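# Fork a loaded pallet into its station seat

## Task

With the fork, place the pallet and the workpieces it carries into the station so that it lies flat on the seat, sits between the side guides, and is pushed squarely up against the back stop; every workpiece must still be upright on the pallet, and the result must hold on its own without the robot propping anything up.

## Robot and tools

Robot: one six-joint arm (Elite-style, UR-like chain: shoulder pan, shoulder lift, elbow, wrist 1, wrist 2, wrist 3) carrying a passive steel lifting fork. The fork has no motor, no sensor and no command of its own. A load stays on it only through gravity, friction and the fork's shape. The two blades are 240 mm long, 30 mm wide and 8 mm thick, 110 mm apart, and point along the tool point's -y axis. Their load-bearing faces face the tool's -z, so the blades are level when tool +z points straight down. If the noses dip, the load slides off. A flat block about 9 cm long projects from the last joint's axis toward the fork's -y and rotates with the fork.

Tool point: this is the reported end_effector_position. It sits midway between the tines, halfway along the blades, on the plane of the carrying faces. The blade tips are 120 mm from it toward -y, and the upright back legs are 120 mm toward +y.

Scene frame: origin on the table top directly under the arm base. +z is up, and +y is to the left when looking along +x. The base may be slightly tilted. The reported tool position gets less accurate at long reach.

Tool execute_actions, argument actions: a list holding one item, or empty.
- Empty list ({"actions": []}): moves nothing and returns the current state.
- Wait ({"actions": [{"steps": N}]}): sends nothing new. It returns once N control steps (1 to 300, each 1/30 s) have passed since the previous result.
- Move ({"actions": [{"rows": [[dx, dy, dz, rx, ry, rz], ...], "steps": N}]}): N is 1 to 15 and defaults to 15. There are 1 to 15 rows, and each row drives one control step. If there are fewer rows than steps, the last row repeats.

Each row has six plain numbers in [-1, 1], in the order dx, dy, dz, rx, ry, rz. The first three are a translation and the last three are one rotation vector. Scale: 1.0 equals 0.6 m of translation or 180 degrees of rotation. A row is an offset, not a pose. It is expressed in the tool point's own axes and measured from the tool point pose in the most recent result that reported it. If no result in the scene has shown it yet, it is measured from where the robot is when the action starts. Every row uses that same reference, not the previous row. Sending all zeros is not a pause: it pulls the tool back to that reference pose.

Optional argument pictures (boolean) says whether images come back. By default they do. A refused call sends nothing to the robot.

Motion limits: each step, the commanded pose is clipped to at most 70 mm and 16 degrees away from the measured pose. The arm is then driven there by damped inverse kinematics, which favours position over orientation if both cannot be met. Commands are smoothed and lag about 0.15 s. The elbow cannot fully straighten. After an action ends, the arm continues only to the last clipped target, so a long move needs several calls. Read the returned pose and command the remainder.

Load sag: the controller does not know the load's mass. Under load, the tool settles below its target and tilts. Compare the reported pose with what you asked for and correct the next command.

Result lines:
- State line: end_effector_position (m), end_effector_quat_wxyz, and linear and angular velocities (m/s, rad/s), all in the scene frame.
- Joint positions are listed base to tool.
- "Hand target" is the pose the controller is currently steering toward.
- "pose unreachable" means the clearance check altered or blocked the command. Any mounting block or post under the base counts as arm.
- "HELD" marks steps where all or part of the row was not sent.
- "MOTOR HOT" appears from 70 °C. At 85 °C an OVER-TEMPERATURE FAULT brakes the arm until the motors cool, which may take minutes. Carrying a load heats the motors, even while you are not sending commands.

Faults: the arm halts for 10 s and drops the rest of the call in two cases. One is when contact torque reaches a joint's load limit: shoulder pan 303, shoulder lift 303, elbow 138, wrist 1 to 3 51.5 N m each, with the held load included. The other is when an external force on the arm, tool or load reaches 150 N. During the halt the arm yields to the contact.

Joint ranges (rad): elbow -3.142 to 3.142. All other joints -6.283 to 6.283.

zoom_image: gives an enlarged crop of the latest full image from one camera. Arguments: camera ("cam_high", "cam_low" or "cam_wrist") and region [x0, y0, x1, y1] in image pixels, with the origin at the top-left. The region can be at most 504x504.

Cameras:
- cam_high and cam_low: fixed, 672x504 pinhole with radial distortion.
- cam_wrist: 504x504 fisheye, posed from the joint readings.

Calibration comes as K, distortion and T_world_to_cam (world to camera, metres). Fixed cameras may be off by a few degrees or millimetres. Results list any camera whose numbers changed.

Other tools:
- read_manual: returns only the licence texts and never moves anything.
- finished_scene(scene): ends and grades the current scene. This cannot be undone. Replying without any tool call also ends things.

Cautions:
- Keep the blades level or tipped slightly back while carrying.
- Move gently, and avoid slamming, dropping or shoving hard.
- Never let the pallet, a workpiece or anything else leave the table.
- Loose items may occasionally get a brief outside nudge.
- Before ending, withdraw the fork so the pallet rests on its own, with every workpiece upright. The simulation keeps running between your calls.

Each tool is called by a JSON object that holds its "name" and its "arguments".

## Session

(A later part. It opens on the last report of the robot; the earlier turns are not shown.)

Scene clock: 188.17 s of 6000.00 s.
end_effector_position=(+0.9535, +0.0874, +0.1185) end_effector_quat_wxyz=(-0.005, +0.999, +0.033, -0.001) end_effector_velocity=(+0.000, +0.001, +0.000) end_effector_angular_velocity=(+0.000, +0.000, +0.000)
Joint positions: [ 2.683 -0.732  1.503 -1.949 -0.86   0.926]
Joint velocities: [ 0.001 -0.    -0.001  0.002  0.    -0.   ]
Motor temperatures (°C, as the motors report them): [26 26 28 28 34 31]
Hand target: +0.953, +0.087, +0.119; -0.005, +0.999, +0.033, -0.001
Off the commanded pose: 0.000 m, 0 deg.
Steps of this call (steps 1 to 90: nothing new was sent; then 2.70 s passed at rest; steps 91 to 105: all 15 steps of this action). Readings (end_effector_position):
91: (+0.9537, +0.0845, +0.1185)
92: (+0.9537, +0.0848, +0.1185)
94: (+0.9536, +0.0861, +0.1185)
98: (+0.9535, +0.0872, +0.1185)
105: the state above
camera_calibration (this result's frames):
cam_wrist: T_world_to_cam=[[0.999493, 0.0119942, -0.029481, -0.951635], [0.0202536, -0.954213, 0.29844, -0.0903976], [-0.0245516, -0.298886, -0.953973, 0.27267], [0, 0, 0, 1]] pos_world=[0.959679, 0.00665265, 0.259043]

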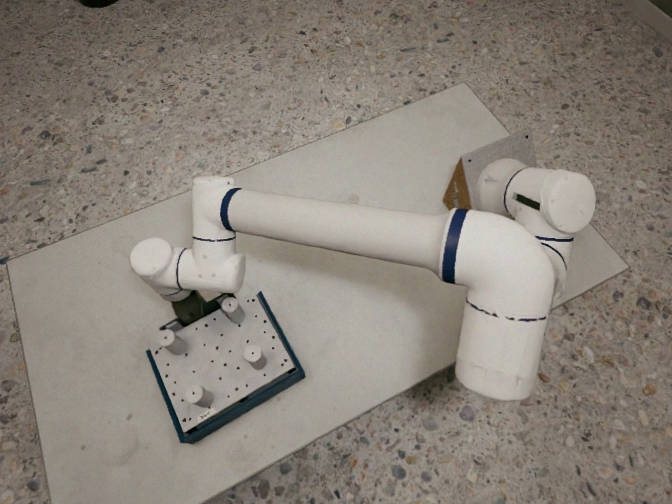

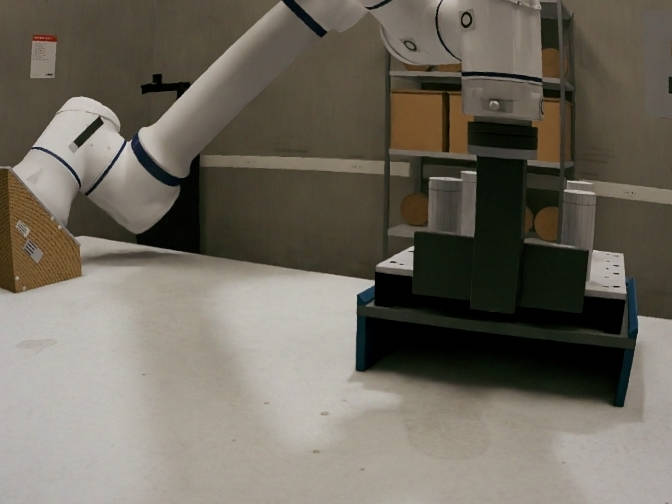

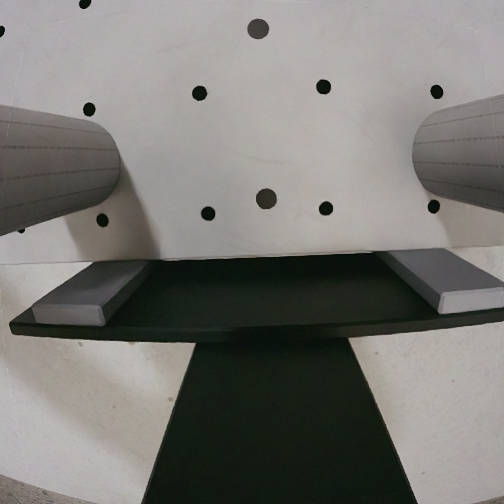

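{"name": "execute_actions", "arguments": {"actions": [{"rows":[[0,0,0,0,0,0.002],[0,0,0,0,0,0.004],[0,-0.001,0,0,0,0.0045],[0,-0.002,0,0,0,0.0045],[0,-0.003,0,0,0,0.0045]]}], "pictures": false}}

{"name": "execute_actions", "arguments": {"actions": [{"rows":[[0,0.002,0,0,0,0]],"steps":10}]}}

{"name": "zoom_image", "arguments": {"camera": "cam_high", "region": [170, 400, 220, 445]}}

{"name": "zoom_image", "arguments": {"camera": "cam_high", "region": [265, 345, 315, 390]}}

Scene clock: 196.03 s of 6000.00 s.
end_effector_position=(+0.9534, +0.0892, +0.1186) end_effector_quat_wxyz=(-0.005, +1.000, +0.026, -0.001) end_effector_velocity=(+0.000, -0.001, +0.001) end_effector_angular_velocity=(-0.000, -0.002, -0.002)
Joint positions: [ 2.683 -0.736  1.509 -1.951 -0.86   0.941]
Joint velocities: [-0.001 -0.001  0.001 -0.002  0.     0.002]
Motor temperatures (°C, as the motors report them): [26 26 28 28 34 31]
Hand target: +0.953, +0.089, +0.119; -0.005, +1.000, +0.026, -0.001
Off the commanded pose: 0.000 m, 0 deg.
Steps of this call (steps 1 to 90: nothing new was sent; then 4.37 s passed at rest; steps 91 to 105: all 15 steps of this action). Readings (end_effector_position):
91: (+0.9535, +0.0875, +0.1185)
92: (+0.9535, +0.0876, +0.1185)
94: (+0.9536, +0.0879, +0.1185)
98: (+0.9534, +0.0887, +0.1186)
105: the state above

Scene clock: 196.37 s of 6000.00 s.
end_effector_position=(+0.9534, +0.0881, +0.1186) end_effector_quat_wxyz=(-0.005, +1.000, +0.026, -0.001) end_effector_velocity=(-0.001, -0.002, -0.000) end_effector_angular_velocity=(-0.000, +0.001, -0.001)
Joint positions: [ 2.682 -0.735  1.508 -1.951 -0.86   0.94 ]
Joint velocities: [-0.001  0.001  0.     0.001 -0.001 -0.001]
Motor temperatures (°C, as the motors report them): [26 26 28 28 34 31]
Hand target: +0.953, +0.088, +0.119; -0.005, +1.000, +0.026, -0.001
Off the commanded pose: 0.000 m, 0 deg.
Steps of this call (steps 1 to 10: all 10 steps of this action). Readings (end_effector_position):
1: (+0.9534, +0.0892, +0.1186)
2: (+0.9534, +0.0891, +0.1186)
4: (+0.9534, +0.0889, +0.1185)
8: (+0.9535, +0.0883, +0.1186)
10: the state above
camera_calibration (this result's frames):
cam_wrist: T_world_to_cam=[[0.999562, -0.00195793, -0.0295428, -0.950429], [0.00695261, -0.954388, 0.298488, -0.0770816], [-0.0287798, -0.298563, -0.953956, 0.276908], [0, 0, 0, 1]] pos_world=[0.958518, 0.00724769, 0.259087]

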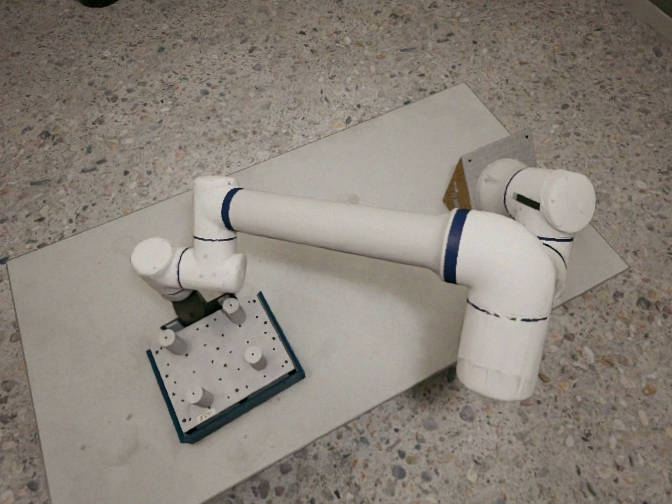

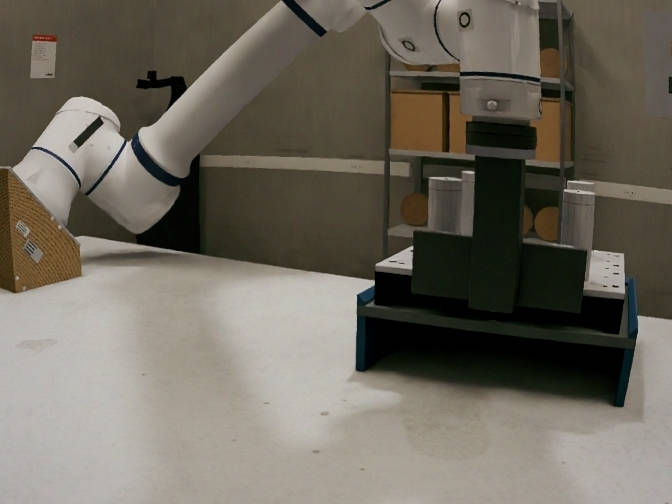

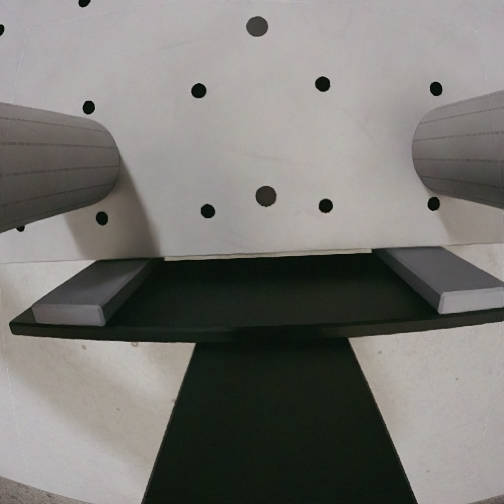

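Region (170, 400, 220, 445) of cam_high's 672x504 image, scaled by 10.080, with more detail than that image has; it fills the top 454 rows of this view, and the rest is white.

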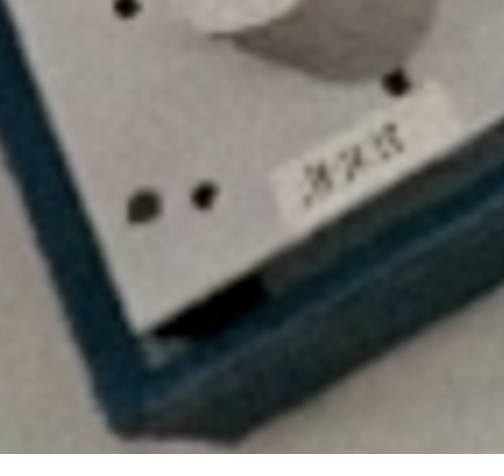

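Region (265, 345, 315, 390) of cam_high's 672x504 image, scaled by 10.080, with more detail than that image has; it fills the top 454 rows of this view, and the rest is white.

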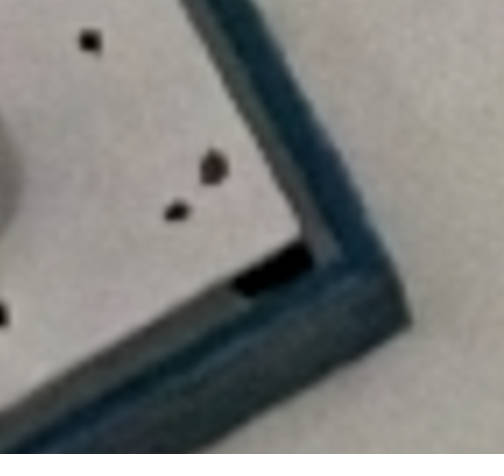

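Squared. Probe forward in 1.5 mm increments, backing off after each.

{"name": "execute_actions", "arguments": {"actions": [{"rows":[[0,-0.0045,0,0,0,0]]}], "pictures": false}}

{"name": "execute_actions", "arguments": {"actions": [{"rows":[[0,0.002,0,0,0,0]],"steps":12}], "pictures": false}}

Scene clock: 200.90 s of 6000.00 s.
end_effector_position=(+0.9533, +0.0906, +0.1186) end_effector_quat_wxyz=(-0.005, +1.000, +0.026, -0.001) end_effector_velocity=(-0.001, +0.001, -0.001) end_effector_angular_velocity=(+0.001, +0.002, -0.000)
Joint positions: [ 2.684 -0.738  1.51  -1.951 -0.86   0.942]
Joint velocities: [ 0.001 -0.001  0.001  0.001  0.     0.   ]
Motor temperatures (°C, as the motors report them): [26 26 28 28 34 31]
Hand target: +0.953, +0.091, +0.119; -0.005, +1.000, +0.026, -0.001
Off the commanded pose: 0.000 m, 0 deg.
Steps of this call (steps 1 to 90: nothing new was sent; then 1.03 s passed at rest; steps 91 to 105: all 15 steps of this action). Readings (end_effector_position):
91: (+0.9534, +0.0880, +0.1186)
92: (+0.9534, +0.0883, +0.1186)
94: (+0.9534, +0.0894, +0.1187)
98: (+0.9533, +0.0903, +0.1186)
105: the state above

Scene clock: 201.30 s of 6000.00 s.
end_effector_position=(+0.9534, +0.0896, +0.1186) end_effector_quat_wxyz=(-0.005, +1.000, +0.026, -0.001) end_effector_velocity=(-0.001, -0.002, -0.001) end_effector_angular_velocity=(-0.002, +0.002, -0.001)
Joint positions: [ 2.683 -0.737  1.509 -1.951 -0.86   0.941]
Joint velocities: [-0.001  0.001  0.001 -0.    -0.003 -0.001]
Motor temperatures (°C, as the motors report them): [26 26 28 28 34 31]
Hand target: +0.953, +0.089, +0.119; -0.005, +1.000, +0.026, -0.001
Off the commanded pose: 0.000 m, 0 deg.
Steps of this call (steps 1 to 12: all 12 steps of this action). Readings (end_effector_position):
1: (+0.9533, +0.0906, +0.1186)
2: (+0.9533, +0.0906, +0.1186)
4: (+0.9533, +0.0903, +0.1186)
8: (+0.9534, +0.0900, +0.1186)
12: the state above

{"name": "execute_actions", "arguments": {"actions": [{"rows":[[0,-0.003,0,0,0,0]]}], "pictures": false}}

{"name": "execute_actions", "arguments": {"actions": [{"rows":[[0,0.004,0,0,0,0]],"steps":12}]}}

{"name": "zoom_image", "arguments": {"camera": "cam_high", "region": [170, 400, 220, 445]}}

{"name": "zoom_image", "arguments": {"camera": "cam_high", "region": [265, 345, 315, 390]}}

Scene clock: 207.13 s of 6000.00 s.
end_effector_position=(+0.9533, +0.0912, +0.1186) end_effector_quat_wxyz=(-0.005, +1.000, +0.026, -0.001) end_effector_velocity=(-0.001, +0.001, -0.001) end_effector_angular_velocity=(+0.002, +0.001, -0.001)
Joint positions: [ 2.684 -0.738  1.51  -1.951 -0.859  0.942]
Joint velocities: [ 0.001 -0.001  0.002  0.001  0.002 -0.   ]
Motor temperatures (°C, as the motors report them): [26 26 28 28 34 31]
Hand target: +0.953, +0.091, +0.119; -0.005, +1.000, +0.026, -0.001
Off the commanded pose: 0.000 m, 0 deg.
Steps of this call (steps 1 to 90: nothing new was sent; then 2.33 s passed at rest; steps 91 to 105: all 15 steps of this action). Readings (end_effector_position):
91: (+0.9534, +0.0894, +0.1186)
92: (+0.9534, +0.0896, +0.1187)
94: (+0.9534, +0.0903, +0.1187)
98: (+0.9533, +0.0907, +0.1186)
105: the state above

Scene clock: 207.53 s of 6000.00 s.
end_effector_position=(+0.9534, +0.0890, +0.1186) end_effector_quat_wxyz=(-0.005, +1.000, +0.026, -0.001) end_effector_velocity=(+0.000, -0.002, +0.001) end_effector_angular_velocity=(-0.002, -0.002, +0.001)
Joint positions: [ 2.683 -0.736  1.509 -1.951 -0.86   0.94 ]
Joint velocities: [-0.002  0.001 -0.001 -0.002 -0.001 -0.001]
Motor temperatures (°C, as the motors report them): [26 26 28 28 34 31]
Hand target: +0.953, +0.089, +0.119; -0.005, +1.000, +0.026, -0.001
Off the commanded pose: 0.000 m, 0 deg.
Steps of this call (steps 1 to 12: all 12 steps of this action). Readings (end_effector_position):
1: (+0.9533, +0.0912, +0.1186)
2: (+0.9533, +0.0909, +0.1186)
4: (+0.9533, +0.0904, +0.1186)
8: (+0.9534, +0.0896, +0.1186)
12: the state above
camera_calibration (this result's frames):
cam_wrist: T_world_to_cam=[[0.999564, -0.00187614, -0.0294687, -0.950412], [0.00700914, -0.954382, 0.298507, -0.0763082], [-0.0286845, -0.298584, -0.953952, 0.277091], [0, 0, 0, 1]] pos_world=[0.95848, 0.00812464, 0.259103]

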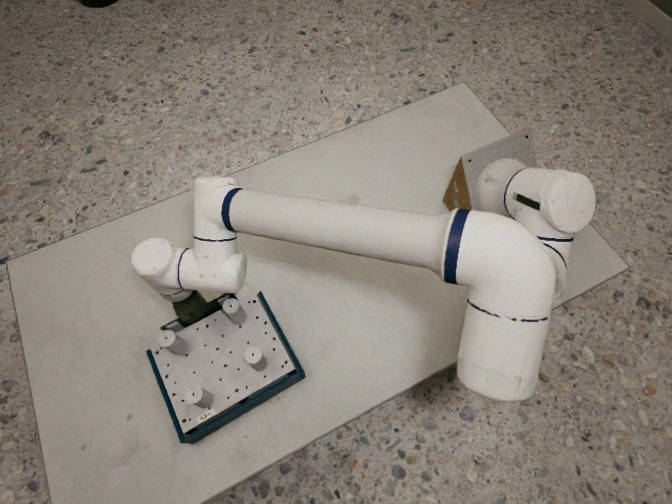

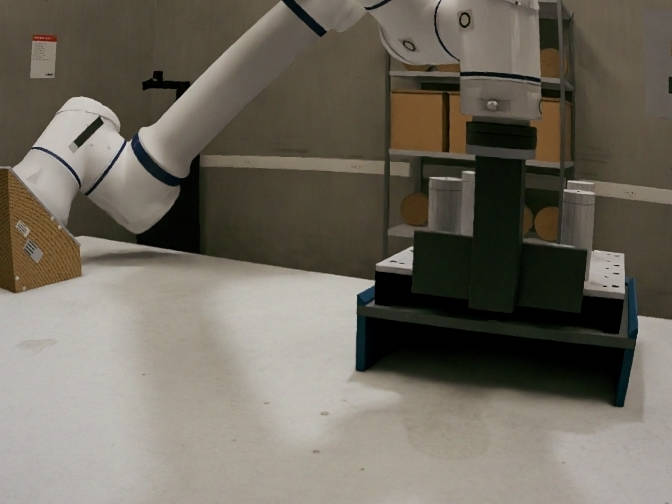

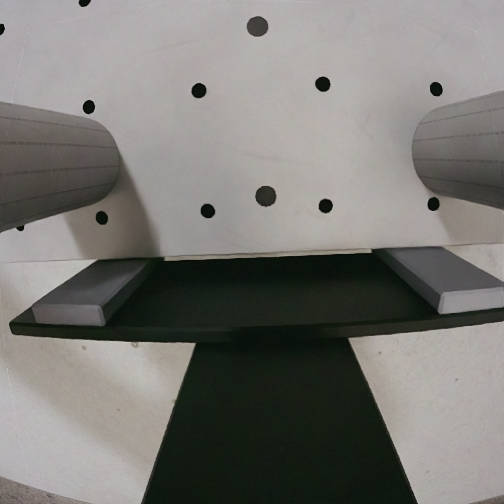

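Region (170, 400, 220, 445) of cam_high's 672x504 image, scaled by 10.080, with more detail than that image has; it fills the top 454 rows of this view, and the rest is white.

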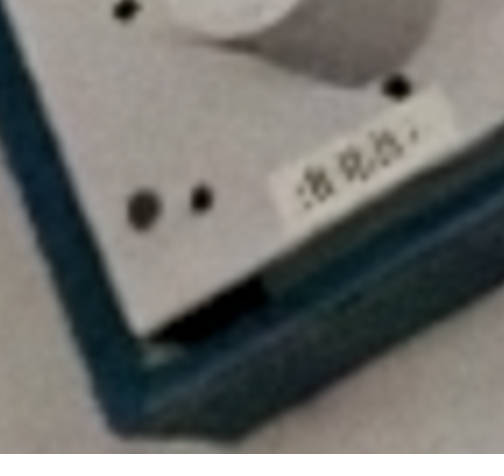

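Region (265, 345, 315, 390) of cam_high's 672x504 image, scaled by 10.080, with more detail than that image has; it fills the top 454 rows of this view, and the rest is white.

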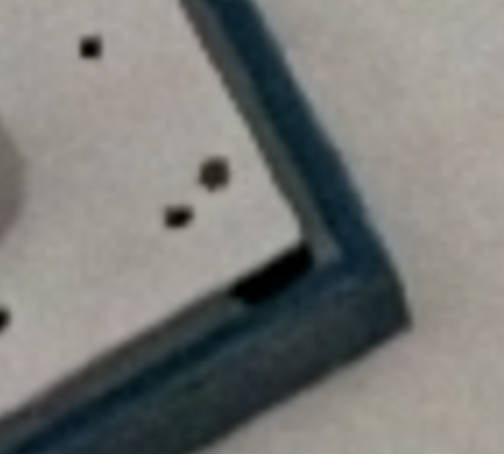

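{"name": "execute_actions", "arguments": {"actions": [{"rows":[[0,0.02,0,0,0,0],[0,0.05,0,0,0,0],[0,0.08,0,0,0,0],[0,0.11,0,0,0,0],[0,0.14,0,0,0,0],[0,0.17,0,0,0,0],[0,0.2,0,0,0,0],[0,0.23,0,0,0,0]]}], "pictures": false}}

{"name": "execute_actions", "arguments": {"actions": [{"rows":[[0,0.04,0,0,0,0],[0,0.07,0,0,0,0],[0,0.1,0,0,0,0],[0,0.13,0,0,0,0],[0,0.16,0,0,0,0],[0,0.19,0,0,0,0],[0,0.22,0,0,0,0]]}]}}

{"name": "zoom_image", "arguments": {"camera": "cam_high", "region": [265, 345, 315, 390]}}

Scene clock: 216.00 s of 6000.00 s.
end_effector_position=(+0.9596, -0.0441, +0.1173) end_effector_quat_wxyz=(-0.005, +1.000, +0.026, -0.001) end_effector_velocity=(+0.010, -0.050, -0.001) end_effector_angular_velocity=(+0.003, +0.006, +0.003)
Joint positions: [ 2.602 -0.591  1.408 -1.935 -0.893  0.845]
Joint velocities: [-0.024  0.069 -0.073  0.029 -0.012 -0.036]
Motor temperatures (°C, as the motors report them): [26 26 28 28 34 31]
Hand target: +0.961, -0.049, +0.117; -0.006, +1.000, +0.026, -0.001
Off the commanded pose: 0.005 m, 0 deg.
Steps of this call (steps 1 to 90: nothing new was sent; then 4.97 s passed at rest; steps 91 to 105: all 15 steps of this action). Readings (end_effector_position):
91: (+0.9534, +0.0885, +0.1186)
92: (+0.9538, +0.0856, +0.1187)
94: (+0.9542, +0.0669, +0.1186)
98: (+0.9551, +0.0078, +0.1181)
105: the state above

Scene clock: 216.50 s of 6000.00 s.
end_effector_position=(+0.9656, -0.1726, +0.1161) end_effector_quat_wxyz=(-0.005, +1.000, +0.026, -0.001) end_effector_velocity=(+0.010, -0.034, -0.002) end_effector_angular_velocity=(+0.002, +0.005, +0.006)
Joint positions: [ 2.53  -0.436  1.264 -1.896 -0.925  0.765]
Joint velocities: [-0.012  0.055 -0.072  0.031 -0.008 -0.022]
Motor temperatures (°C, as the motors report them): [26 26 28 28 34 31]
Hand target: +0.966, -0.176, +0.116; -0.006, +1.000, +0.026, -0.001
Off the commanded pose: 0.003 m, 0 deg.
Steps of this call (steps 1 to 15: all 15 steps of this action). Readings (end_effector_position):
1: (+0.9599, -0.0459, +0.1173)
2: (+0.9604, -0.0513, +0.1174)
4: (+0.9602, -0.0744, +0.1172)
8: (+0.9608, -0.1350, +0.1169)
15: the state above
camera_calibration (this result's frames):
cam_wrist: T_world_to_cam=[[0.999601, -0.00223446, -0.0281399, -0.963389], [0.00627131, -0.954372, 0.298555, -0.32455], [-0.0275231, -0.298612, -0.953978, 0.195834], [0, 0, 0, 1]] pos_world=[0.97043, -0.253416, 0.256607]

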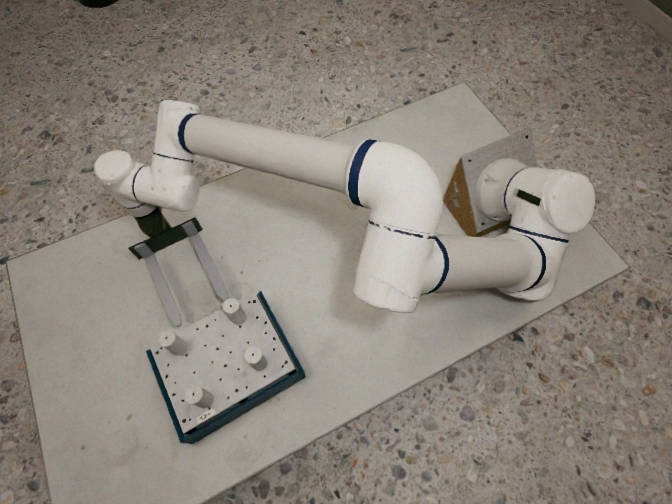

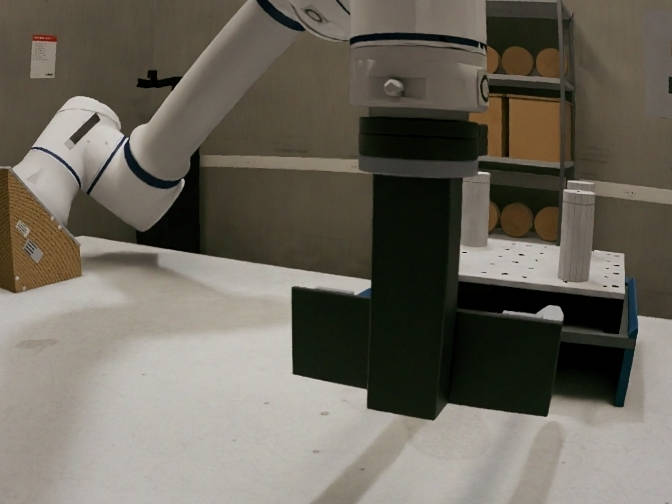

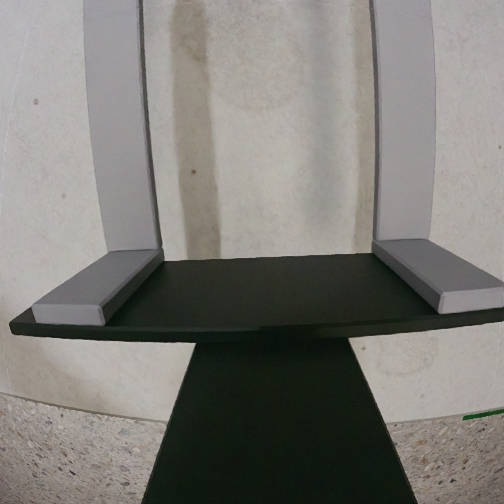

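Region (265, 345, 315, 390) of cam_high's 672x504 image, scaled by 10.080, with more detail than that image has; it fills the top 454 rows of this view, and the rest is white.

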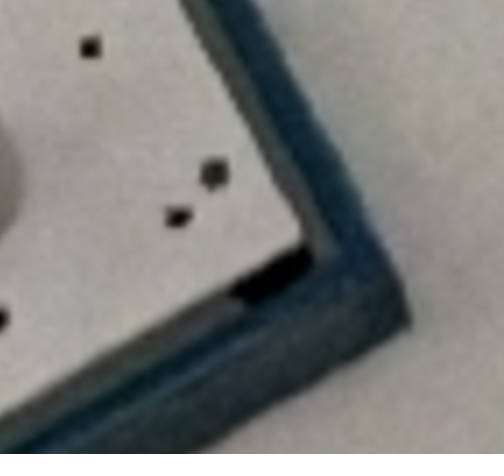

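{"name": "finished_scene", "arguments": {"scene": 2}}

The scene is finished: the task was done.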